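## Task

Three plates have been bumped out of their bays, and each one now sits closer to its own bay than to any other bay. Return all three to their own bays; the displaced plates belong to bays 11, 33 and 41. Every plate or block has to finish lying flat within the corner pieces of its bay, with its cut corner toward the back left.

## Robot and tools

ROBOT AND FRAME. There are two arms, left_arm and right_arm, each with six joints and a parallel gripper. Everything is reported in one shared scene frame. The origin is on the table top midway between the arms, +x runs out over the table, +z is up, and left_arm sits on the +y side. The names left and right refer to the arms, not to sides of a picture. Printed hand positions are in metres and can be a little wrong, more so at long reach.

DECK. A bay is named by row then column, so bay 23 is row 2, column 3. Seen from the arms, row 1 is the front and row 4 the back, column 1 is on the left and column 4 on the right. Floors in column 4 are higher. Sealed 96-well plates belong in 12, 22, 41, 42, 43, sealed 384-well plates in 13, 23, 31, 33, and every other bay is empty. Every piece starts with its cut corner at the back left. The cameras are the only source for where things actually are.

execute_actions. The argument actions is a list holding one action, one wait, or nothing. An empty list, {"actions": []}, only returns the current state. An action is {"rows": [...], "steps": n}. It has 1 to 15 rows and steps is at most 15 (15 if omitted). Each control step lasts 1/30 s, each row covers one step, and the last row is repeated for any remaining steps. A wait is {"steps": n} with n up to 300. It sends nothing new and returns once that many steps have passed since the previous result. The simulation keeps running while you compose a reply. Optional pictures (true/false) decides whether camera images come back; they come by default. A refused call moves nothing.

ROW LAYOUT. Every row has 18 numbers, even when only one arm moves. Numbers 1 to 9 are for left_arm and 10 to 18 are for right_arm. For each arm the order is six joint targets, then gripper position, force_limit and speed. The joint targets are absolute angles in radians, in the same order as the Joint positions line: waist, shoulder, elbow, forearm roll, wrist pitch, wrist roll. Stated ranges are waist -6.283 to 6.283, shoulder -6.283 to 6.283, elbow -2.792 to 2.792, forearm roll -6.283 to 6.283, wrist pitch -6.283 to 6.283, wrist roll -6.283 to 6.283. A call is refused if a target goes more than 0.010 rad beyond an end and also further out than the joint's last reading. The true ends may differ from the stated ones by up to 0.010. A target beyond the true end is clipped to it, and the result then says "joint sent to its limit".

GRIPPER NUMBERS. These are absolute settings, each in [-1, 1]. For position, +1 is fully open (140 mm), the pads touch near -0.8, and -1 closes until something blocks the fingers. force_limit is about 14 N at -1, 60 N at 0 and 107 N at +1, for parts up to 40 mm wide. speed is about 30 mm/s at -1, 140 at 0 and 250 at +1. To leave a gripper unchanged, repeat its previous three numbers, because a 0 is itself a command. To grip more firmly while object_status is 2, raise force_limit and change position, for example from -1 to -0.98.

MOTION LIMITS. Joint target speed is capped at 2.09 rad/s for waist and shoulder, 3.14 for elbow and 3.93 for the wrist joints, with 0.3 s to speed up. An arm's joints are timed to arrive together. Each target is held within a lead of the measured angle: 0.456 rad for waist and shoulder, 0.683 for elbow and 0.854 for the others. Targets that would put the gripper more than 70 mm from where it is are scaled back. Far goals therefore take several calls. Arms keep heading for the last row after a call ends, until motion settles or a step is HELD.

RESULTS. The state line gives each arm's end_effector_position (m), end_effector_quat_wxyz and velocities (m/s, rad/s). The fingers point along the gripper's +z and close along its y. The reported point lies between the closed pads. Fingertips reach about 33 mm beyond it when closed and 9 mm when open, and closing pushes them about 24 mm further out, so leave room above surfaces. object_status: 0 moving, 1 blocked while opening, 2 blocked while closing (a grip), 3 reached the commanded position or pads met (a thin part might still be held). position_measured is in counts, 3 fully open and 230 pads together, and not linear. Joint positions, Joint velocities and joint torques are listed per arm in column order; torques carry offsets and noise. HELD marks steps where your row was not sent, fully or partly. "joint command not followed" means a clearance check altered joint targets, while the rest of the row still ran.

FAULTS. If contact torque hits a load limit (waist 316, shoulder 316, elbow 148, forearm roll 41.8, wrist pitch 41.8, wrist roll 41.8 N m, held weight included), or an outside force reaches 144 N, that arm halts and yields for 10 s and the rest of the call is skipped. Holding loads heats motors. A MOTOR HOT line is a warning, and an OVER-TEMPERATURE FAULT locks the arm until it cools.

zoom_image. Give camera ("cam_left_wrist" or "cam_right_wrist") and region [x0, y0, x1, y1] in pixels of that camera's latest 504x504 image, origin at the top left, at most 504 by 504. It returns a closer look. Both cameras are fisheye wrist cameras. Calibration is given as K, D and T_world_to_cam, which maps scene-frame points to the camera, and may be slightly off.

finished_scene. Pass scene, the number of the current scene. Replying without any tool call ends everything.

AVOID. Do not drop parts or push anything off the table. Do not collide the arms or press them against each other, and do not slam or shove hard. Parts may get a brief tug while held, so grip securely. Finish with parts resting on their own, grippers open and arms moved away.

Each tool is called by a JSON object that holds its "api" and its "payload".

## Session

{"api": "execute_actions", "payload": {"actions": []}}

Scene clock: 0.00 s of 9600.00 s.
left_arm: end_effector_position=(+0.7155, +0.4391, +0.3219) position_measured=3 object_status=3 end_effector_quat_wxyz=(+0.000, +0.995, -0.100, +0.000) end_effector_velocity=(-0.000, -0.000, +0.001) end_effector_angular_velocity=(-0.001, -0.002, -0.000) | right_arm: end_effector_position=(+0.6514, -0.5635, +0.3233) position_measured=3 object_status=3 end_effector_quat_wxyz=(-0.000, +0.997, -0.082, +0.000) end_effector_velocity=(-0.000, -0.001, -0.000) end_effector_angular_velocity=(-0.002, +0.001, -0.000)
Joint positions: left_arm=[-0.052  0.165  1.603 -0.001  1.373  1.517] | right_arm=[-0.053  0.163  1.603  0.001  1.375  1.518]
Joint velocities: left_arm=[-0.    -0.002  0.    -0.001 -0.001  0.   ] | right_arm=[-0.     0.     0.    -0.002 -0.     0.   ]
Joint torques (N m, as the joint torque sensors report them, + toward a larger angle): no reading

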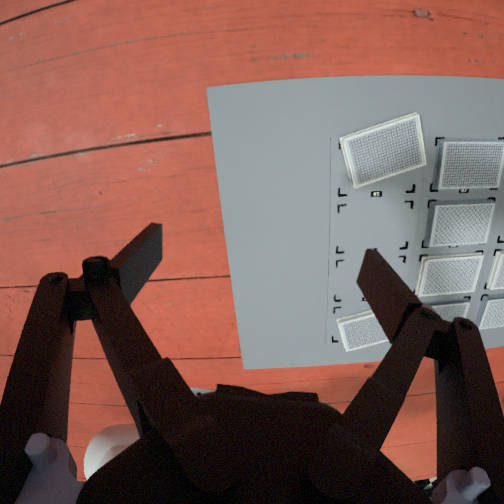

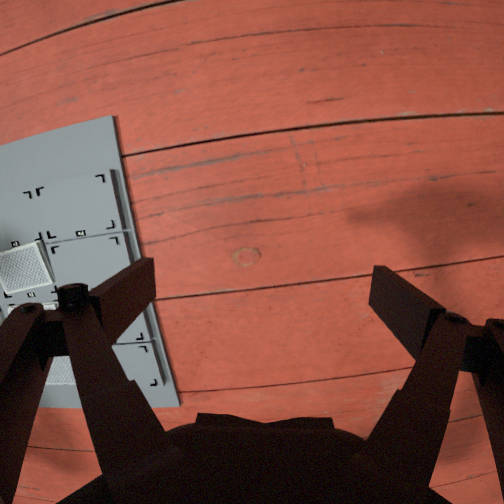

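{"api": "execute_actions", "payload": {"actions": [{"rows":[[-0.3025,0.369,1.6616,0,1.111,0.7663,1,0,0,0.6635,0.3542,1.6837,0,1.1037,2.0713,1,0,0]],"steps":15}], "pictures": false}}

{"api": "execute_actions", "payload": {"actions": [{"steps":18}]}}

{"api": "zoom_image", "payload": {"camera": "cam_left_wrist", "region": [150,120,370,340]}}

{"api": "zoom_image", "payload": {"camera": "cam_right_wrist", "region": [150,120,370,340]}}

Scene clock: 12.83 s of 9600.00 s.
left_arm: end_effector_position=(+0.7333, +0.2863, +0.1847) position_measured=3 object_status=3 end_effector_quat_wxyz=(+0.000, +0.995, +0.100, -0.000) end_effector_velocity=(-0.030, -0.360, -0.329) end_effector_angular_velocity=(+0.001, +0.001, +0.930) | right_arm: end_effector_position=(+0.6926, -0.3693, +0.2366) position_measured=3 object_status=3 end_effector_quat_wxyz=(-0.000, +0.997, -0.074, +0.000) end_effector_velocity=(-0.008, +0.484, -0.146) end_effector_angular_velocity=(-0.000, +0.001, +0.241)
Joint positions: left_arm=[-0.253  0.329  1.65  -0.     1.162  0.913] | right_arm=[0.242 0.26  1.644 0.001 1.238 1.798]
Joint velocities: left_arm=[-0.472  0.383  0.109  0.001 -0.491 -1.403] | right_arm=[ 0.702  0.16   0.067 -0.    -0.226  0.461]
Joint torques (N m, as the joint torque sensors report them, + toward a larger angle): left_arm=[ -2.74 -76.36 -38.28   3.16  -0.77   0.04] | right_arm=[ -3.01 -69.8  -37.98   4.01   0.23  -0.17]
Steps of this call (steps 1 to 90: nothing new was sent; then 9.33 s passed at rest; steps 91 to 105: all 15 steps of this action). Readings (joint positions | what the end effector reports):
91: left_arm=[-0.052 0.165 1.603 -0.001 1.373 1.517] | right_arm=[-0.053 0.163 1.603 0.001 1.375 1.518] | left_arm position_measured=3 object_status=3 | right_arm position_measured=3 object_status=3
92: left_arm=[-0.054 0.167 1.604 -0.001 1.370 1.508] | right_arm=[-0.048 0.165 1.604 0.001 1.372 1.524] | left_arm position_measured=3 object_status=3 | right_arm position_measured=3 object_status=3
94: left_arm=[-0.074 0.183 1.608 -0.001 1.349 1.448] | right_arm=[-0.017 0.178 1.609 0.001 1.353 1.562] | left_arm position_measured=3 object_status=3 | right_arm position_measured=3 object_status=3
98: left_arm=[-0.141 0.237 1.624 -0.001 1.280 1.250] | right_arm=[0.078 0.214 1.624 0.001 1.302 1.666] | left_arm position_measured=3 object_status=3 | right_arm position_measured=3 object_status=3
105: the state above

Scene clock: 13.43 s of 9600.00 s.
left_arm: end_effector_position=(+0.7284, +0.2490, +0.1502) position_measured=3 object_status=3 end_effector_quat_wxyz=(+0.000, +0.989, +0.149, +0.000) end_effector_velocity=(-0.001, +0.000, -0.001) end_effector_angular_velocity=(+0.001, +0.003, +0.002) | right_arm: end_effector_position=(+0.6231, -0.0920, +0.1519) position_measured=3 object_status=3 end_effector_quat_wxyz=(+0.000, +1.000, -0.002, -0.000) end_effector_velocity=(-0.113, +0.222, -0.072) end_effector_angular_velocity=(-0.002, +0.001, +0.129)
Joint positions: left_arm=[-0.302  0.369  1.662  0.     1.111  0.766] | right_arm=[0.653 0.352 1.683 0.    1.107 2.064]
Joint velocities: left_arm=[ 0.     0.001  0.001 -0.001  0.001 -0.001] | right_arm=[ 0.35   0.078  0.033 -0.002 -0.109  0.221]
Joint torques (N m, as the joint torque sensors report them, + toward a larger angle): left_arm=[ -1.62 -77.18 -37.17   3.66  -0.29   0.15] | right_arm=[-29.71 -77.64 -39.64   3.52   0.1   -0.07]
Steps of this call (steps 1 to 18: the robot went on to your last target). Readings (joint positions | what the end effector reports):
1: left_arm=[-0.269 0.342 1.654 -0.000 1.146 0.866] | right_arm=[0.266 0.265 1.646 0.001 1.230 1.813] | left_arm position_measured=3 object_status=3 | right_arm position_measured=3 object_status=3
2: left_arm=[-0.283 0.353 1.657 -0.000 1.131 0.824] | right_arm=[0.290 0.270 1.648 0.001 1.223 1.829] | left_arm position_measured=3 object_status=3 | right_arm position_measured=3 object_status=3
4: left_arm=[-0.300 0.367 1.661 -0.000 1.114 0.774] | right_arm=[0.337 0.281 1.653 0.001 1.208 1.859] | left_arm position_measured=3 object_status=3 | right_arm position_measured=3 object_status=3
8: left_arm=[-0.302 0.369 1.662 0.000 1.111 0.766] | right_arm=[0.431 0.302 1.662 0.000 1.178 1.921] | left_arm position_measured=3 object_status=3 | right_arm position_measured=3 object_status=3
18: the state above
camera_calibration (this result's frames):
cam_left_wrist: T_world_to_cam=[[0.414229, -0.909825, -0.0251767, -0.0676303], [-0.817669, -0.384137, 0.428786, 0.625877], [-0.399791, -0.157029, -0.903055, 0.65255], [0, 0, 0, 1]] pos_world=[0.800658, 0.28136, 0.319219]
cam_right_wrist: T_world_to_cam=[[0.039207, -0.998826, -0.0284618, -0.108284], [-0.969023, -0.0449571, 0.242845, 0.586043], [-0.24384, 0.0180589, -0.969647, 0.476051], [0, 0, 0, 1]] pos_world=[0.688215, -0.0904069, 0.316202]

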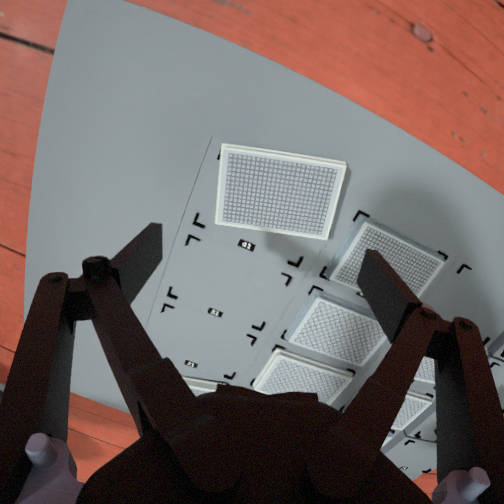

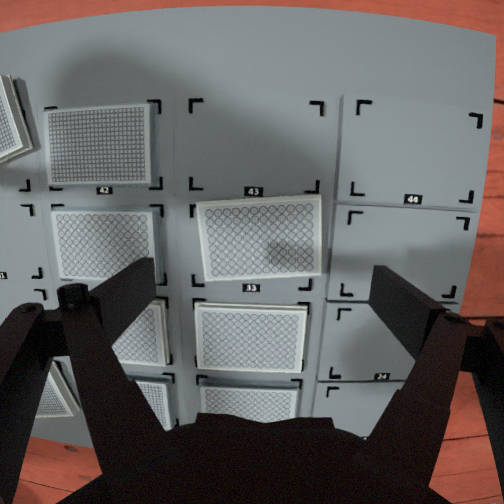

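Region (150, 120, 370, 340) of cam_left_wrist's 504x504 image, scaled by 2.291, with more detail than that image has.

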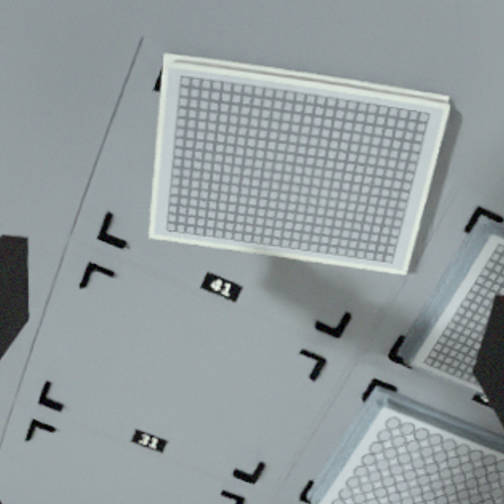

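Region (150, 120, 370, 340) of cam_right_wrist's 504x504 image, scaled by 2.291, with more detail than that image has.

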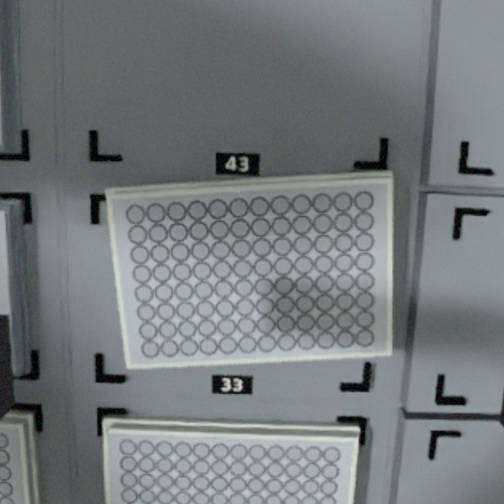

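{"api": "execute_actions", "payload": {"actions": [{"rows":[[-0.3039,0.4716,1.6916,0,0.9784,0.7649,1,0,0,0.6521,0.4452,1.7347,0,0.9617,1.9599,1,0,0]],"steps":15}]}}

Scene clock: 42.73 s of 9600.00 s.
left_arm: end_effector_position=(+0.7462, +0.2379, +0.0602) position_measured=3 object_status=3 end_effector_quat_wxyz=(+0.000, +0.989, +0.149, +0.000) end_effector_velocity=(+0.000, +0.000, -0.002) end_effector_angular_velocity=(+0.001, +0.001, -0.000) | right_arm: end_effector_position=(+0.6341, -0.0870, +0.0597) position_measured=3 object_status=3 end_effector_quat_wxyz=(+0.000, +0.999, +0.050, -0.000) end_effector_velocity=(+0.000, -0.000, +0.001) end_effector_angular_velocity=(+0.000, -0.001, -0.000)
Joint positions: left_arm=[-0.304  0.472  1.692 -0.     0.978  0.765] | right_arm=[ 0.652  0.445  1.735 -0.     0.962  1.96 ]
Joint velocities: left_arm=[-0.     0.002  0.     0.001 -0.001 -0.   ] | right_arm=[-0.001 -0.001  0.001 -0.    -0.     0.   ]
Joint torques (N m, as the joint torque sensors report them, + toward a larger angle): left_arm=[  0.85 -86.89 -37.2    3.67  -0.54  -0.04] | right_arm=[ -2.39 -76.51 -32.74   3.35   0.1   -0.35]
Steps of this call (steps 1 to 30: the robot went on to your last target; steps 31 to 90: nothing new was sent; then 25.80 s passed at rest; steps 91 to 105: all 15 steps of this action). Readings (joint positions | what the end effector reports):
91: left_arm=[-0.303 0.369 1.662 -0.000 1.111 0.766] | right_arm=[0.664 0.354 1.684 -0.000 1.103 2.071] | left_arm position_measured=3 object_status=3 | right_arm position_measured=3 object_status=3
92: left_arm=[-0.303 0.373 1.662 0.000 1.105 0.766] | right_arm=[0.663 0.358 1.686 -0.000 1.096 2.066] | left_arm position_measured=3 object_status=3 | right_arm position_measured=3 object_status=3
94: left_arm=[-0.303 0.405 1.672 -0.000 1.064 0.766] | right_arm=[0.659 0.389 1.703 -0.000 1.048 2.027] | left_arm position_measured=3 object_status=3 | right_arm position_measured=3 object_status=3
98: left_arm=[-0.304 0.470 1.691 -0.000 0.982 0.765] | right_arm=[0.652 0.445 1.734 -0.000 0.964 1.962] | left_arm position_measured=3 object_status=3 | right_arm position_measured=3 object_status=3
105: the state above
camera_calibration (this result's frames):
cam_left_wrist: T_world_to_cam=[[0.414196, -0.909839, -0.0251713, -0.087353], [-0.817676, -0.384103, 0.428801, 0.674761], [-0.399809, -0.157026, -0.903048, 0.576648], [0, 0, 0, 1]] pos_world=[0.818466, 0.270249, 0.229203]
cam_right_wrist: T_world_to_cam=[[0.142101, -0.989442, -0.0284816, -0.170761], [-0.95925, -0.14475, 0.242666, 0.604398], [-0.244227, -0.00716213, -0.969692, 0.387274], [0, 0, 0, 1]] pos_world=[0.698616, -0.0786975, 0.224006]

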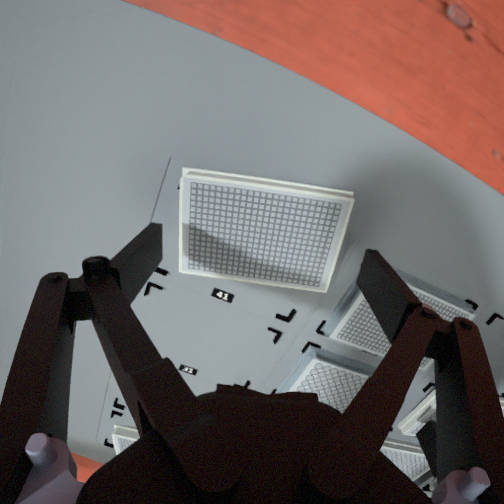

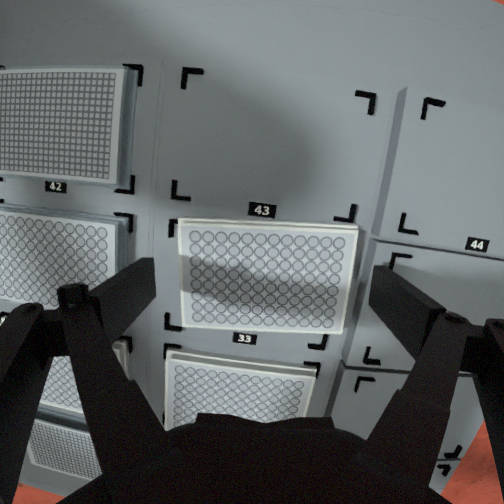

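{"api": "execute_actions", "payload": {"actions": [{"rows":[[-0.3039,0.484,1.7004,0,0.9572,0.7649,1,0,0,0.6521,0.458,1.7436,0,0.94,1.9599,1,0,0],[-0.3039,0.484,1.7004,0,0.9572,0.7649,1,0,0,0.6521,0.458,1.7436,0,0.94,1.9599,1,0,0],[-0.3039,0.489,1.704,0,0.9486,0.7649,1,0,0,0.6521,0.463,1.747,0,0.9316,1.9599,1,0,0],[-0.3039,0.489,1.704,0,0.9486,0.7649,1,0,0,0.6521,0.463,1.747,0,0.9316,1.9599,1,0,0],[-0.3039,0.4931,1.7068,0,0.9417,0.7649,1,0,0,0.6521,0.4673,1.75,0,0.9243,1.9599,1,0,0]],"steps":13}]}}

Scene clock: 50.93 s of 9600.00 s.
left_arm: end_effector_position=(+0.7463, +0.2380, +0.0372) position_measured=3 object_status=3 end_effector_quat_wxyz=(+0.000, +0.989, +0.149, +0.000) end_effector_velocity=(+0.000, -0.000, -0.000) end_effector_angular_velocity=(-0.000, +0.001, +0.001) | right_arm: end_effector_position=(+0.6341, -0.0870, +0.0368) position_measured=3 object_status=3 end_effector_quat_wxyz=(-0.000, +0.999, +0.050, +0.000) end_effector_velocity=(-0.000, +0.000, -0.001) end_effector_angular_velocity=(+0.000, -0.000, -0.000)
Joint positions: left_arm=[-0.304  0.493  1.707 -0.     0.942  0.765] | right_arm=[0.652 0.467 1.75  0.    0.924 1.96 ]
Joint velocities: left_arm=[ 0.     0.001 -0.001 -0.001  0.    -0.   ] | right_arm=[ 0.     0.     0.     0.    -0.001  0.   ]
Joint torques (N m, as the joint torque sensors report them, + toward a larger angle): left_arm=[  1.97 -85.21 -34.51   3.28  -0.28  -0.38] | right_arm=[ -1.89 -77.44 -31.62   3.2    0.08  -0.26]
Steps of this call (steps 1 to 15: the robot went on to your last target; steps 16 to 90: nothing new was sent; then 4.77 s passed at rest; steps 91 to 103: all 13 steps of this action). Readings (joint positions | what the end effector reports):
91: left_arm=[-0.304 0.472 1.692 0.000 0.978 0.765] | right_arm=[0.652 0.445 1.735 -0.000 0.961 1.960] | left_arm position_measured=3 object_status=3 | right_arm position_measured=3 object_status=3
92: left_arm=[-0.304 0.475 1.694 0.000 0.972 0.765] | right_arm=[0.652 0.448 1.737 0.000 0.955 1.960] | left_arm position_measured=3 object_status=3 | right_arm position_measured=3 object_status=3
94: left_arm=[-0.304 0.485 1.702 0.000 0.955 0.765] | right_arm=[0.652 0.459 1.745 0.000 0.938 1.960] | left_arm position_measured=3 object_status=3 | right_arm position_measured=3 object_status=3
98: left_arm=[-0.304 0.493 1.707 -0.000 0.942 0.765] | right_arm=[0.652 0.467 1.750 0.000 0.925 1.960] | left_arm position_measured=3 object_status=3 | right_arm position_measured=3 object_status=3
103: the state above
camera_calibration (this result's frames):
cam_left_wrist: T_world_to_cam=[[0.414294, -0.909796, -0.0251336, -0.0879795], [-0.81765, -0.384179, 0.428783, 0.684658], [-0.399761, -0.157092, -0.903058, 0.555935], [0, 0, 0, 1]] pos_world=[0.818501, 0.270321, 0.20626]
cam_right_wrist: T_world_to_cam=[[0.14194, -0.98946, -0.0286743, -0.171287], [-0.959278, -0.144642, 0.242622, 0.609962], [-0.244212, -0.0069312, -0.969697, 0.365105], [0, 0, 0, 1]] pos_world=[0.698599, -0.0787252, 0.20114]

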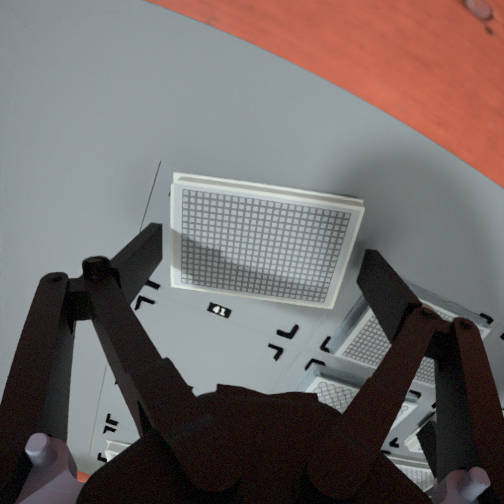

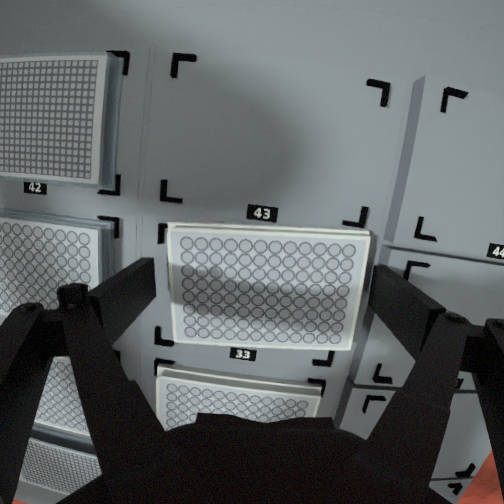

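Clear. Close.

{"api": "execute_actions", "payload": {"actions": [{"rows":[[-0.3039,0.4931,1.7068,0,0.9417,0.7649,-1,0,-0.5,0.6521,0.4673,1.75,0,0.9243,1.9599,-1,0,-0.5]],"steps":15}], "pictures": false}}

{"api": "execute_actions", "payload": {"actions": [{"steps":8}], "pictures": false}}

Scene clock: 55.00 s of 9600.00 s.
left_arm: end_effector_position=(+0.7462, +0.2380, +0.0372) position_measured=41 object_status=2 end_effector_quat_wxyz=(-0.000, +0.989, +0.149, +0.000) end_effector_velocity=(-0.000, +0.000, +0.000) end_effector_angular_velocity=(+0.000, +0.000, -0.000) | right_arm: end_effector_position=(+0.6340, -0.0870, +0.0368) position_measured=40 object_status=2 end_effector_quat_wxyz=(+0.000, +0.999, +0.050, +0.000) end_effector_velocity=(+0.000, +0.000, +0.000) end_effector_angular_velocity=(+0.001, -0.001, -0.000)
Joint positions: left_arm=[-0.304  0.493  1.707  0.     0.942  0.765] | right_arm=[ 0.652  0.467  1.75  -0.     0.924  1.96 ]
Joint velocities: left_arm=[ 0.    -0.    -0.     0.     0.001  0.   ] | right_arm=[ 0.  0. -0.  0. -0. -0.]
Joint torques (N m, as the joint torque sensors report them, + toward a larger angle): left_arm=[ -2.87 -69.95 -24.86   3.44  -0.39  -0.05] | right_arm=[ -1.34 -62.07 -22.72   3.9   -0.87  -0.26]
Steps of this call (steps 1 to 15: the robot went on to your last target; steps 16 to 90: nothing new was sent; then 0.57 s passed at rest; steps 91 to 105: all 15 steps of this action). Readings (joint positions | what the end effector reports):
91: left_arm=[-0.304 0.493 1.707 0.000 0.942 0.765] | right_arm=[0.652 0.467 1.750 -0.000 0.924 1.960] | left_arm position_measured=3 object_status=0 | right_arm position_measured=3 object_status=0
92: left_arm=[-0.304 0.493 1.707 0.000 0.942 0.765] | right_arm=[0.652 0.467 1.750 -0.000 0.924 1.960] | left_arm position_measured=5 object_status=0 | right_arm position_measured=5 object_status=0
94: left_arm=[-0.304 0.493 1.707 0.000 0.942 0.765] | right_arm=[0.652 0.467 1.750 -0.000 0.924 1.960] | left_arm position_measured=14 object_status=0 | right_arm position_measured=14 object_status=0
98: left_arm=[-0.304 0.493 1.707 0.000 0.942 0.765] | right_arm=[0.652 0.467 1.750 -0.000 0.924 1.960] | left_arm position_measured=33 object_status=0 | right_arm position_measured=33 object_status=0
105: the state above

Scene clock: 55.27 s of 9600.00 s.
left_arm: end_effector_position=(+0.7462, +0.2380, +0.0372) position_measured=41 object_status=2 end_effector_quat_wxyz=(-0.000, +0.989, +0.149, +0.000) end_effector_velocity=(-0.000, -0.000, -0.000) end_effector_angular_velocity=(-0.000, +0.001, +0.000) | right_arm: end_effector_position=(+0.6340, -0.0870, +0.0368) position_measured=40 object_status=2 end_effector_quat_wxyz=(+0.000, +0.999, +0.050, +0.000) end_effector_velocity=(-0.000, +0.000, +0.000) end_effector_angular_velocity=(+0.000, -0.000, +0.001)
Joint positions: left_arm=[-0.304  0.493  1.707  0.     0.942  0.765] | right_arm=[ 0.652  0.467  1.75  -0.     0.924  1.96 ]
Joint velocities: left_arm=[ 0.     0.001 -0.    -0.001  0.001  0.   ] | right_arm=[ 0. -0. -0.  0.  0. -0.]
Joint torques (N m, as the joint torque sensors report them, + toward a larger angle): left_arm=[ -4.37 -71.78 -24.95   3.08  -0.33   0.19] | right_arm=[ -1.26 -60.97 -22.51   3.8   -0.71  -0.4 ]
Steps of this call (steps 1 to 8: the robot went on to your last target). Readings (joint positions | what the end effector reports):
1: left_arm=[-0.304 0.493 1.707 0.000 0.942 0.765] | right_arm=[0.652 0.467 1.750 -0.000 0.924 1.960] | left_arm position_measured=41 object_status=2 | right_arm position_measured=40 object_status=2
2: left_arm=[-0.304 0.493 1.707 0.000 0.942 0.765] | right_arm=[0.652 0.467 1.750 -0.000 0.924 1.960] | left_arm position_measured=41 object_status=2 | right_arm position_measured=40 object_status=2
4: left_arm=[-0.304 0.493 1.707 0.000 0.942 0.765] | right_arm=[0.652 0.467 1.750 -0.000 0.924 1.960] | left_arm position_measured=41 object_status=2 | right_arm position_measured=40 object_status=2
8: the state above

{"api": "execute_actions", "payload": {"actions": [{"rows":[[-0.3039,0.4716,1.6916,0,0.9784,0.7649,-1,0,-0.5,0.6521,0.4452,1.7347,0,0.9617,1.9599,-1,0,-0.5],[-0.3039,0.4716,1.6916,0,0.9784,0.7649,-1,0,-0.5,0.6521,0.4452,1.7347,0,0.9617,1.9599,-1,0,-0.5],[-0.3039,0.4716,1.6916,0,0.9784,0.7649,-1,0,-0.5,0.6521,0.4452,1.7347,0,0.9617,1.9599,-1,0,-0.5],[-0.3039,0.4716,1.6916,0,0.9784,0.7649,-1,0,-0.5,0.6521,0.4452,1.7347,0,0.9617,1.9599,-1,0,-0.5],[-0.3039,0.4716,1.6916,0,0.9784,0.7649,-1,0,-0.5,0.6521,0.4452,1.7347,0,0.9617,1.9599,-1,0,-0.5],[-0.3039,0.4716,1.6916,0,0.9784,0.7649,-1,0,-0.5,0.6521,0.4452,1.7347,0,0.9617,1.9599,-1,0,-0.5],[-0.3039,0.4716,1.6916,0,0.9784,0.7649,-1,0,-0.5,0.6521,0.4452,1.7347,0,0.9617,1.9599,-1,0,-0.5],[-0.3134,0.43,1.7582,0,0.9534,1.0554,-1,0,-0.5,0.6681,0.434,1.752,0,0.9556,2.0759,-1,0,-0.5]],"steps":15}], "pictures": false}}

{"api": "execute_actions", "payload": {"actions": [{"rows":[[-0.3134,0.43,1.7582,0,0.9534,1.0554,-1,0,-0.5,0.6681,0.434,1.752,0,0.9556,2.0759,-1,0,-0.5],[-0.3134,0.43,1.7582,0,0.9534,1.0554,-1,0,-0.5,0.6681,0.434,1.752,0,0.9556,2.0759,-1,0,-0.5],[-0.3134,0.43,1.7582,0,0.9534,1.0554,-1,0,-0.5,0.6681,0.434,1.752,0,0.9556,2.0759,-1,0,-0.5],[-0.3134,0.43,1.7582,0,0.9534,1.0554,-1,0,-0.5,0.6681,0.434,1.752,0,0.9556,2.0759,-1,0,-0.5],[-0.3134,0.4395,1.7647,0,0.9374,1.0554,-1,0,-0.5,0.6681,0.4439,1.7587,0,0.939,2.0759,-1,0,-0.5]],"steps":15}]}}

{"api": "zoom_image", "payload": {"camera": "cam_left_wrist", "region": [150,140,402,392]}}

{"api": "zoom_image", "payload": {"camera": "cam_right_wrist", "region": [140,160,392,412]}}

Scene clock: 72.77 s of 9600.00 s.
left_arm: end_effector_position=(+0.7187, +0.2463, +0.0599) position_measured=41 object_status=2 end_effector_quat_wxyz=(-0.000, +1.000, +0.014, -0.000) end_effector_velocity=(-0.081, +0.024, +0.003) end_effector_angular_velocity=(-0.004, -0.006, -0.848) | right_arm: end_effector_position=(+0.6208, -0.0810, +0.0599) position_measured=40 object_status=2 end_effector_quat_wxyz=(-0.000, +1.000, +0.000, -0.000) end_effector_velocity=(-0.000, +0.000, -0.000) end_effector_angular_velocity=(+0.000, +0.000, -0.010)
Joint positions: left_arm=[-0.312  0.434  1.752 -0.     0.956  1.027] | right_arm=[0.668 0.434 1.752 0.    0.956 2.075]
Joint velocities: left_arm=[-0.027 -0.118  0.179 -0.    -0.068  0.821] | right_arm=[ 0.     0.     0.001  0.001 -0.001  0.01 ]
Joint torques (N m, as the joint torque sensors report them, + toward a larger angle): left_arm=[ -0.49 -71.21 -40.89   3.65  -1.16   0.19] | right_arm=[ -0.46 -76.76 -32.98   3.35   0.05  -0.3 ]
Steps of this call (steps 1 to 15: the robot went on to your last target; steps 16 to 90: nothing new was sent; then 14.00 s passed at rest; steps 91 to 105: all 15 steps of this action). Readings (joint positions | what the end effector reports):
91: left_arm=[-0.304 0.493 1.707 0.000 0.942 0.765] | right_arm=[0.652 0.467 1.750 -0.000 0.924 1.960] | left_arm position_measured=41 object_status=2 | right_arm position_measured=40 object_status=2
92: left_arm=[-0.304 0.490 1.704 -0.000 0.949 0.765] | right_arm=[0.652 0.464 1.748 -0.000 0.931 1.960] | left_arm position_measured=41 object_status=2 | right_arm position_measured=40 object_status=2
94: left_arm=[-0.304 0.474 1.693 -0.000 0.975 0.765] | right_arm=[0.652 0.448 1.736 0.000 0.957 1.960] | left_arm position_measured=41 object_status=2 | right_arm position_measured=40 object_status=2
98: left_arm=[-0.304 0.472 1.692 -0.000 0.978 0.765] | right_arm=[0.652 0.445 1.735 0.000 0.962 1.960] | left_arm position_measured=41 object_status=2 | right_arm position_measured=40 object_status=2
105: the state above

Scene clock: 73.27 s of 9600.00 s.
left_arm: end_effector_position=(+0.7160, +0.2470, +0.0502) position_measured=41 object_status=2 end_effector_quat_wxyz=(-0.000, +1.000, -0.001, +0.000) end_effector_velocity=(-0.000, +0.000, -0.000) end_effector_angular_velocity=(+0.001, +0.000, -0.000) | right_arm: end_effector_position=(+0.6209, -0.0810, +0.0498) position_measured=40 object_status=2 end_effector_quat_wxyz=(-0.000, +1.000, -0.000, -0.000) end_effector_velocity=(+0.001, +0.000, +0.000) end_effector_angular_velocity=(+0.001, -0.000, -0.002)
Joint positions: left_arm=[-0.313  0.439  1.765  0.     0.937  1.055] | right_arm=[0.668 0.444 1.759 0.    0.939 2.076]
Joint velocities: left_arm=[-0.     0.001 -0.     0.001  0.    -0.   ] | right_arm=[-0.001  0.001 -0.001  0.001  0.     0.001]
Joint torques (N m, as the joint torque sensors report them, + toward a larger angle): left_arm=[  0.4  -81.44 -35.06   3.25  -0.41  -0.28] | right_arm=[ -1.83 -76.76 -32.22   3.39   0.02  -0.35]
Steps of this call (steps 1 to 15: all 15 steps of this action). Readings (joint positions | what the end effector reports):
1: left_arm=[-0.313 0.431 1.757 -0.000 0.954 1.047] | right_arm=[0.668 0.434 1.752 0.000 0.956 2.076] | left_arm position_measured=41 object_status=2 | right_arm position_measured=40 object_status=2
2: left_arm=[-0.313 0.430 1.758 -0.000 0.954 1.054] | right_arm=[0.668 0.434 1.752 0.000 0.956 2.076] | left_arm position_measured=41 object_status=2 | right_arm position_measured=40 object_status=2
4: left_arm=[-0.313 0.430 1.758 -0.000 0.953 1.055] | right_arm=[0.668 0.434 1.752 0.000 0.956 2.076] | left_arm position_measured=41 object_status=2 | right_arm position_measured=40 object_status=2
8: left_arm=[-0.313 0.439 1.765 0.000 0.938 1.055] | right_arm=[0.668 0.443 1.759 0.000 0.940 2.076] | left_arm position_measured=41 object_status=2 | right_arm position_measured=40 object_status=2
15: the state above
camera_calibration (this result's frames):
cam_left_wrist: T_world_to_cam=[[0.126808, -0.991606, -0.0252385, 0.159142], [-0.894666, -0.125325, 0.428795, 0.649003], [-0.428359, -0.0317948, -0.903049, 0.546467], [0, 0, 0, 1]] pos_world=[0.794545, 0.256518, 0.219214]
cam_right_wrist: T_world_to_cam=[[0.0425994, -0.998684, -0.0285739, -0.102164], [-0.968908, -0.0482724, 0.242668, 0.608811], [-0.243728, 0.017348, -0.969689, 0.376141], [0, 0, 0, 1]] pos_world=[0.68591, -0.0791665, 0.214081]

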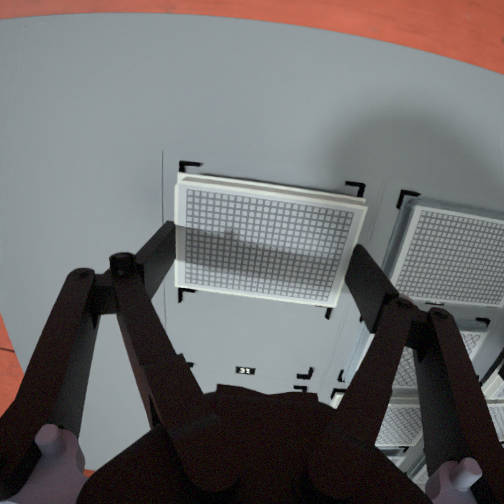

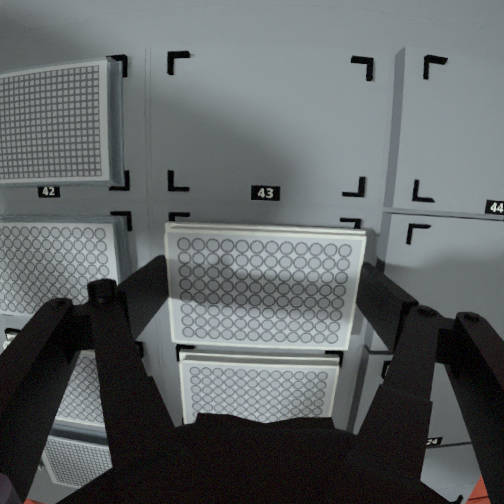

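Region (150, 140, 402, 392) of cam_left_wrist's 504x504 image, scaled by 2.000, with more detail than that image has.

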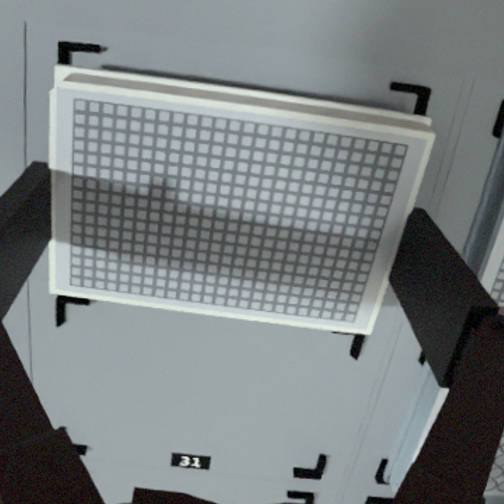

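Region (140, 160, 392, 412) of cam_right_wrist's 504x504 image, scaled by 2.000, with more detail than that image has.

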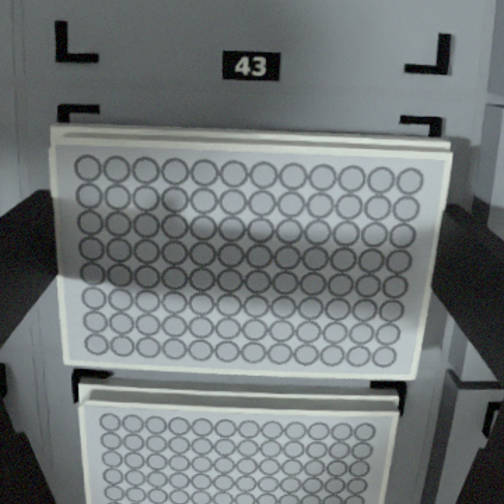

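{"api": "execute_actions", "payload": {"actions": [{"rows":[[-0.3114,0.4454,1.7556,0,0.9406,1.0574,-1,0,-0.5,0.6659,0.4439,1.7587,0,0.939,2.0737,-1,0,-0.5],[-0.3114,0.4454,1.7556,0,0.9406,1.0574,-1,0,-0.5,0.6659,0.4439,1.7587,0,0.939,2.0737,-1,0,-0.5],[-0.3114,0.4454,1.7556,0,0.9406,1.0574,-1,0,-0.5,0.6659,0.4439,1.7587,0,0.939,2.0737,-1,0,-0.5],[-0.3114,0.4454,1.7556,0,0.9406,1.0574,-1,0,-0.5,0.6659,0.4439,1.7587,0,0.939,2.0737,-1,0,-0.5],[-0.3114,0.4493,1.7582,0,0.934,1.0574,-1,0,-0.5,0.6659,0.4479,1.7614,0,0.9324,2.0737,-1,0,-0.5]],"steps":12}]}}

{"api": "zoom_image", "payload": {"camera": "cam_left_wrist", "region": [150,140,402,392]}}

{"api": "zoom_image", "payload": {"camera": "cam_right_wrist", "region": [140,160,392,412]}}

Scene clock: 117.77 s of 9600.00 s.
left_arm: end_effector_position=(+0.7205, +0.2461, +0.0461) position_measured=41 object_status=2 end_effector_quat_wxyz=(+0.000, +1.000, -0.001, +0.000) end_effector_velocity=(-0.000, +0.000, -0.000) end_effector_angular_velocity=(-0.000, -0.000, -0.000) | right_arm: end_effector_position=(+0.6218, -0.0824, +0.0457) position_measured=40 object_status=2 end_effector_quat_wxyz=(+0.000, +1.000, -0.000, -0.000) end_effector_velocity=(-0.001, +0.001, -0.000) end_effector_angular_velocity=(+0.001, +0.000, -0.000)
Joint positions: left_arm=[-0.311  0.449  1.758 -0.     0.934  1.057] | right_arm=[ 0.666  0.448  1.761 -0.     0.932  2.074]
Joint velocities: left_arm=[ 0.    -0.001  0.001 -0.    -0.001  0.001] | right_arm=[ 0.001  0.     0.001  0.001 -0.001  0.   ]
Joint torques (N m, as the joint torque sensors report them, + toward a larger angle): left_arm=[ -0.31 -82.58 -35.02   3.19  -0.71   0.27] | right_arm=[ -3.05 -76.73 -32.06   3.35  -0.03  -0.39]
Steps of this call (steps 1 to 15: the robot went on to your last target; steps 16 to 90: nothing new was sent; then 41.10 s passed at rest; steps 91 to 102: all 12 steps of this action). Readings (joint positions | what the end effector reports):
91: left_arm=[-0.313 0.440 1.764 -0.000 0.937 1.055] | right_arm=[0.668 0.444 1.759 0.000 0.939 2.076] | left_arm position_measured=41 object_status=2 | right_arm position_measured=40 object_status=2
92: left_arm=[-0.313 0.442 1.761 -0.000 0.938 1.056] | right_arm=[0.667 0.444 1.759 0.000 0.939 2.075] | left_arm position_measured=41 object_status=2 | right_arm position_measured=40 object_status=2
94: left_arm=[-0.311 0.445 1.756 -0.000 0.940 1.057] | right_arm=[0.666 0.444 1.759 -0.000 0.939 2.074] | left_arm position_measured=41 object_status=2 | right_arm position_measured=40 object_status=2
98: left_arm=[-0.311 0.449 1.758 -0.000 0.934 1.057] | right_arm=[0.666 0.448 1.761 -0.000 0.933 2.074] | left_arm position_measured=41 object_status=2 | right_arm position_measured=40 object_status=2
102: the state above
camera_calibration (this result's frames):
cam_left_wrist: T_world_to_cam=[[0.126923, -0.991596, -0.0250666, 0.157447], [-0.894683, -0.125357, 0.428752, 0.654716], [-0.428291, -0.0319919, -0.903074, 0.544699], [0, 0, 0, 1]] pos_world=[0.799069, 0.255623, 0.21514]
cam_right_wrist: T_world_to_cam=[[0.0426313, -0.998686, -0.0284282, -0.103745], [-0.968906, -0.048268, 0.242677, 0.610612], [-0.24373, 0.0171986, -0.969691, 0.372411], [0, 0, 0, 1]] pos_world=[0.686816, -0.080541, 0.209993]

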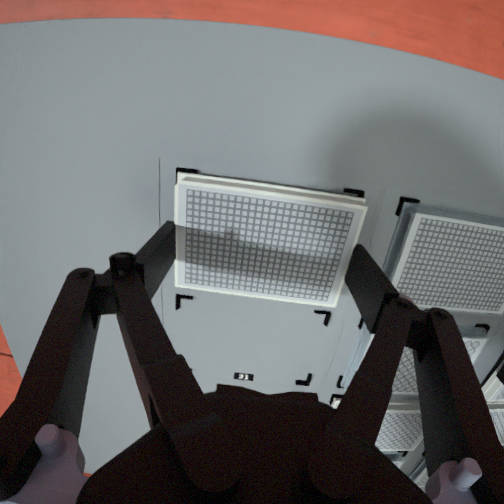

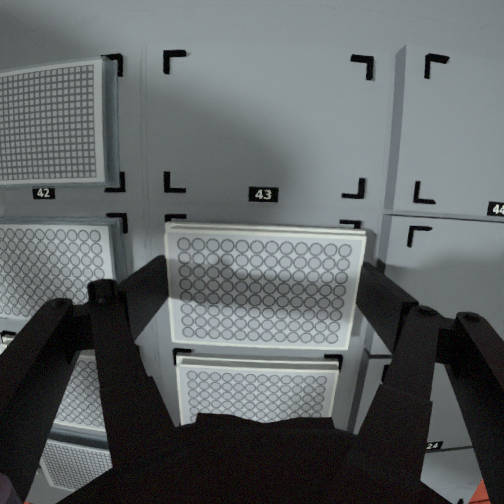

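Region (150, 140, 402, 392) of cam_left_wrist's 504x504 image, scaled by 2.000, with more detail than that image has.

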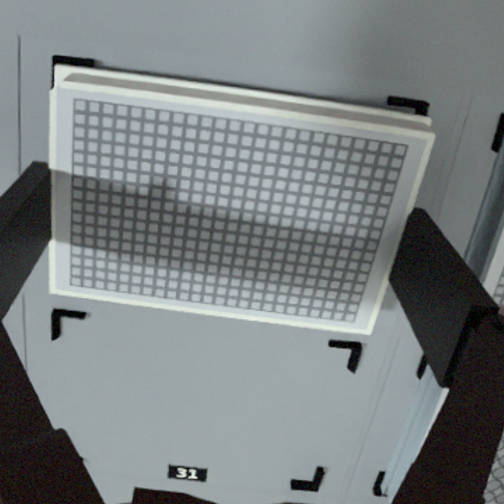

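Region (140, 160, 392, 412) of cam_right_wrist's 504x504 image, scaled by 2.000, with more detail than that image has.

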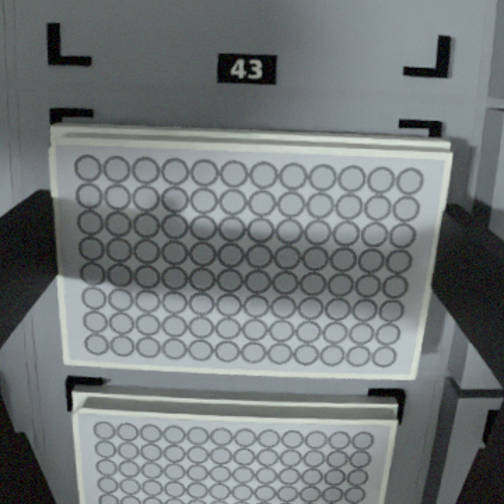

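{"api": "execute_actions", "payload": {"actions": [{"rows":[[-0.3114,0.4513,1.7595,0,0.9307,1.0574,-1,0,-0.5,0.6659,0.4499,1.7627,0,0.9291,2.0737,-1,0,-0.5],[-0.3114,0.4532,1.7608,0,0.9274,1.0574,-1,0,-0.5,0.6659,0.4519,1.7641,0,0.9258,2.0737,-1,0,-0.5],[-0.3114,0.4542,1.7615,0,0.9258,1.0574,-1,0,-0.5,0.6659,0.4528,1.7648,0,0.9241,2.0737,-1,0,-0.5],[-0.3114,0.4552,1.7621,0,0.9242,1.0574,-1,0,-0.5,0.6659,0.4538,1.7654,0,0.9224,2.0737,-1,0,-0.5],[-0.3114,0.4562,1.7628,0,0.9225,1.0574,-1,0,-0.5,0.6659,0.4548,1.7661,0,0.9207,2.0737,-1,0,-0.5]],"steps":13}]}}

Scene clock: 129.73 s of 9600.00 s.
left_arm: end_effector_position=(+0.7205, +0.2461, +0.0391) position_measured=41 object_status=2 end_effector_quat_wxyz=(+0.000, +1.000, -0.001, +0.000) end_effector_velocity=(+0.000, -0.000, +0.000) end_effector_angular_velocity=(-0.001, -0.001, -0.000) | right_arm: end_effector_position=(+0.6217, -0.0824, +0.0386) position_measured=40 object_status=2 end_effector_quat_wxyz=(-0.000, +1.000, -0.000, +0.000) end_effector_velocity=(-0.000, -0.000, -0.000) end_effector_angular_velocity=(-0.000, +0.001, +0.001)
Joint positions: left_arm=[-0.311  0.456  1.763  0.     0.923  1.057] | right_arm=[0.666 0.455 1.766 0.    0.921 2.074]
Joint velocities: left_arm=[-0.     0.    -0.    -0.    -0.001  0.001] | right_arm=[ 0.     0.     0.     0.     0.    -0.001]
Joint torques (N m, as the joint torque sensors report them, + toward a larger angle): left_arm=[ -1.37 -82.56 -33.1    3.54  -0.18  -0.17] | right_arm=[ -3.42 -74.35 -29.08   3.37   0.52  -0.3 ]
Steps of this call (steps 1 to 15: the robot went on to your last target; steps 16 to 90: nothing new was sent; then 8.53 s passed at rest; steps 91 to 103: all 13 steps of this action). Readings (joint positions | what the end effector reports):
91: left_arm=[-0.311 0.449 1.758 0.000 0.934 1.057] | right_arm=[0.666 0.448 1.761 0.000 0.932 2.074] | left_arm position_measured=41 object_status=2 | right_arm position_measured=40 object_status=2
92: left_arm=[-0.311 0.450 1.759 0.000 0.932 1.057] | right_arm=[0.666 0.449 1.762 0.000 0.930 2.074] | left_arm position_measured=41 object_status=2 | right_arm position_measured=40 object_status=2
94: left_arm=[-0.311 0.453 1.761 0.000 0.927 1.057] | right_arm=[0.666 0.452 1.764 0.000 0.926 2.074] | left_arm position_measured=41 object_status=2 | right_arm position_measured=40 object_status=2
98: left_arm=[-0.311 0.456 1.763 0.000 0.923 1.057] | right_arm=[0.666 0.455 1.766 0.000 0.921 2.074] | left_arm position_measured=41 object_status=2 | right_arm position_measured=40 object_status=2
103: the state above
camera_calibration (this result's frames):
cam_left_wrist: T_world_to_cam=[[0.126846, -0.991603, -0.0251623, 0.157372], [-0.894708, -0.125329, 0.428707, 0.657752], [-0.428261, -0.0318667, -0.903093, 0.538294], [0, 0, 0, 1]] pos_world=[0.799065, 0.25564, 0.208106]
cam_right_wrist: T_world_to_cam=[[0.0425615, -0.998685, -0.0285662, -0.103876], [-0.968921, -0.0482329, 0.242624, 0.612306], [-0.243682, 0.017352, -0.9697, 0.36555], [0, 0, 0, 1]] pos_world=[0.686775, -0.0805493, 0.202947]

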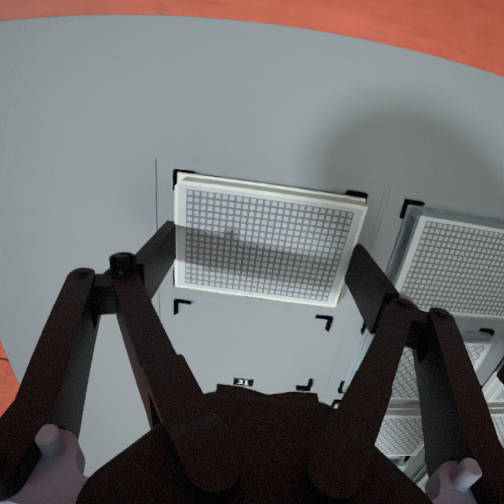

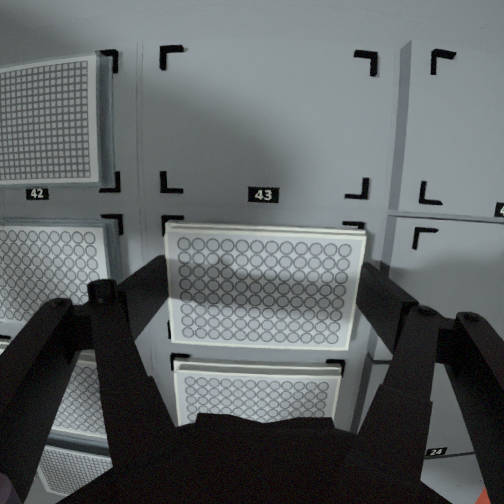

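{"api": "execute_actions", "payload": {"actions": [{"rows":[[-0.3114,0.4562,1.7628,0,0.9225,1.0574,0.88,0,-0.5,0.6659,0.4548,1.7661,0,0.9207,2.0737,0.88,0,-0.5]],"steps":13}], "pictures": false}}

{"api": "execute_actions", "payload": {"actions": [{"rows":[[-0.3114,0.39,1.718,0,1.0336,1.0574,0.88,0,-0.5,0.6659,0.39,1.722,0,1.0296,2.0737,0.88,0,-0.5]],"steps":15}]}}

{"api": "zoom_image", "payload": {"camera": "cam_left_wrist", "region": [150,130,402,382]}}

{"api": "zoom_image", "payload": {"camera": "cam_right_wrist", "region": [140,160,392,412]}}

Scene clock: 142.80 s of 9600.00 s.
left_arm: end_effector_position=(+0.7205, +0.2461, +0.0391) position_measured=18 object_status=0 end_effector_quat_wxyz=(+0.000, +1.000, -0.001, +0.000) end_effector_velocity=(+0.001, -0.001, +0.001) end_effector_angular_velocity=(-0.002, -0.003, +0.002) | right_arm: end_effector_position=(+0.6217, -0.0824, +0.0385) position_measured=18 object_status=0 end_effector_quat_wxyz=(+0.000, +1.000, -0.000, -0.000) end_effector_velocity=(+0.000, -0.000, +0.000) end_effector_angular_velocity=(-0.000, -0.000, +0.000)
Joint positions: left_arm=[-0.311  0.456  1.763 -0.     0.922  1.057] | right_arm=[0.666 0.455 1.766 0.    0.921 2.074]
Joint velocities: left_arm=[ 0.    -0.001 -0.002 -0.    -0.001 -0.002] | right_arm=[-0.    -0.    -0.    -0.     0.    -0.001]
Joint torques (N m, as the joint torque sensors report them, + toward a larger angle): left_arm=[  1.61 -85.57 -33.82   3.41  -0.47   0.05] | right_arm=[ -1.59 -76.44 -31.87   3.2    0.1   -0.29]
Steps of this call (steps 1 to 15: the robot went on to your last target; steps 16 to 90: nothing new was sent; then 9.63 s passed at rest; steps 91 to 103: all 13 steps of this action). Readings (joint positions | what the end effector reports):
91: left_arm=[-0.311 0.456 1.763 -0.000 0.922 1.057] | right_arm=[0.666 0.455 1.766 0.000 0.921 2.074] | left_arm position_measured=41 object_status=0 | right_arm position_measured=40 object_status=0
92: left_arm=[-0.311 0.456 1.763 -0.000 0.922 1.057] | right_arm=[0.666 0.455 1.766 0.000 0.921 2.074] | left_arm position_measured=41 object_status=0 | right_arm position_measured=40 object_status=0
94: left_arm=[-0.311 0.456 1.763 -0.000 0.922 1.057] | right_arm=[0.666 0.455 1.766 0.000 0.921 2.074] | left_arm position_measured=30 object_status=0 | right_arm position_measured=29 object_status=0
98: left_arm=[-0.311 0.456 1.763 -0.000 0.922 1.057] | right_arm=[0.666 0.455 1.766 0.000 0.921 2.074] | left_arm position_measured=18 object_status=0 | right_arm position_measured=18 object_status=0
103: the state above

Scene clock: 143.30 s of 9600.00 s.
left_arm: end_effector_position=(+0.7180, +0.2475, +0.1073) position_measured=18 object_status=3 end_effector_quat_wxyz=(-0.000, +1.000, -0.001, -0.000) end_effector_velocity=(-0.001, +0.000, +0.000) end_effector_angular_velocity=(-0.000, +0.001, +0.001) | right_arm: end_effector_position=(+0.6195, -0.0836, +0.1054) position_measured=18 object_status=3 end_effector_quat_wxyz=(+0.000, +1.000, +0.000, +0.000) end_effector_velocity=(-0.001, +0.000, -0.001) end_effector_angular_velocity=(+0.002, +0.004, -0.002)
Joint positions: left_arm=[-0.311  0.39   1.718  0.     1.034  1.057] | right_arm=[ 0.666  0.39   1.722 -0.     1.03   2.074]
Joint velocities: left_arm=[ 0.    -0.001  0.002 -0.001 -0.    -0.   ] | right_arm=[0.    0.    0.001 0.004 0.001 0.   ]
Joint torques (N m, as the joint torque sensors report them, + toward a larger angle): left_arm=[ -3.93 -79.86 -37.37   3.27  -0.67   0.1 ] | right_arm=[ -1.78 -73.6  -34.54   3.88   0.    -0.39]
Steps of this call (steps 1 to 15: all 15 steps of this action). Readings (joint positions | what the end effector reports):
1: left_arm=[-0.311 0.456 1.763 -0.000 0.923 1.057] | right_arm=[0.666 0.455 1.766 -0.000 0.921 2.074] | left_arm position_measured=18 object_status=3 | right_arm position_measured=18 object_status=3
2: left_arm=[-0.311 0.452 1.760 -0.000 0.930 1.057] | right_arm=[0.666 0.451 1.764 -0.000 0.929 2.074] | left_arm position_measured=18 object_status=3 | right_arm position_measured=18 object_status=3
4: left_arm=[-0.311 0.422 1.739 -0.000 0.982 1.057] | right_arm=[0.666 0.421 1.743 -0.000 0.980 2.074] | left_arm position_measured=18 object_status=3 | right_arm position_measured=18 object_status=3
8: left_arm=[-0.311 0.390 1.718 0.000 1.033 1.057] | right_arm=[0.666 0.390 1.722 -0.000 1.029 2.074] | left_arm position_measured=18 object_status=3 | right_arm position_measured=18 object_status=3
15: the state above
camera_calibration (this result's frames):
cam_left_wrist: T_world_to_cam=[[0.126794, -0.991608, -0.0252467, 0.160802], [-0.894637, -0.125313, 0.42886, 0.626334], [-0.428424, -0.0317901, -0.903018, 0.598976], [0, 0, 0, 1]] pos_world=[0.796569, 0.256982, 0.276336]
cam_right_wrist: T_world_to_cam=[[0.0428253, -0.998683, -0.0282642, -0.103344], [-0.968924, -0.0484145, 0.242575, 0.593862], [-0.243623, 0.0169975, -0.969721, 0.429732], [0, 0, 0, 1]] pos_world=[0.684525, -0.0817608, 0.269743]

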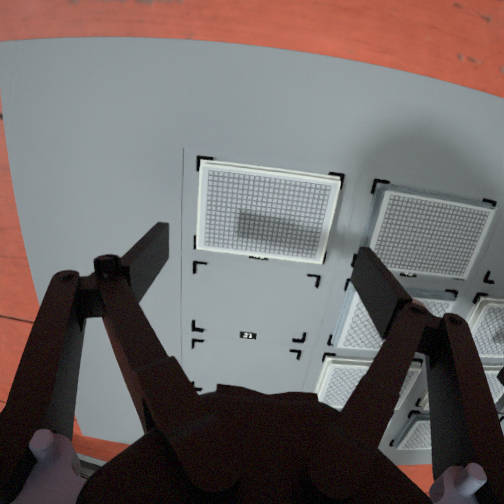

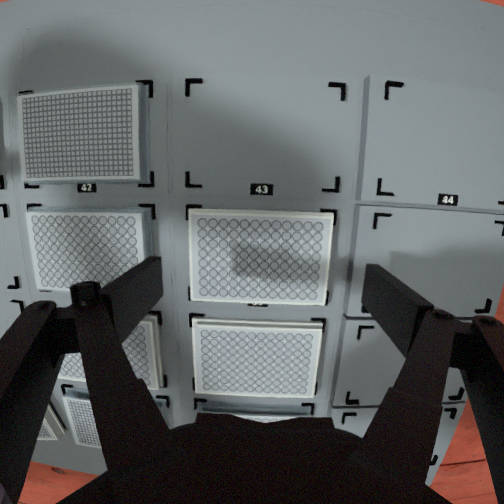

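Region (150, 130, 402, 382) of cam_left_wrist's 504x504 image, scaled by 2.000, with more detail than that image has.

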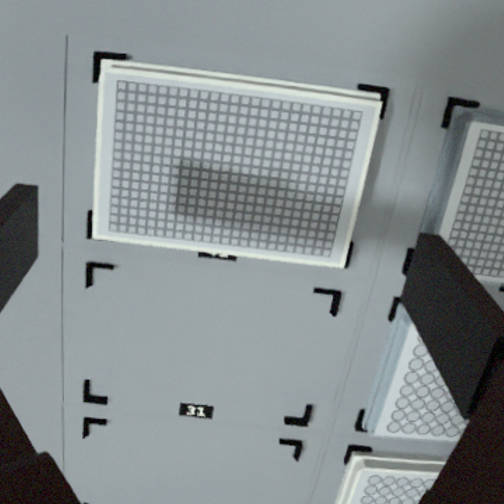

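Region (140, 160, 392, 412) of cam_right_wrist's 504x504 image, scaled by 2.000, with more detail than that image has.

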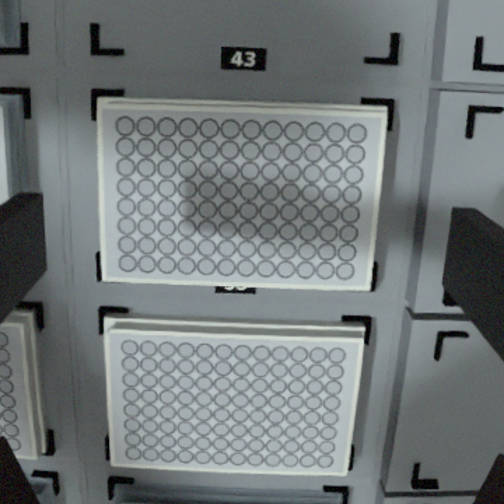

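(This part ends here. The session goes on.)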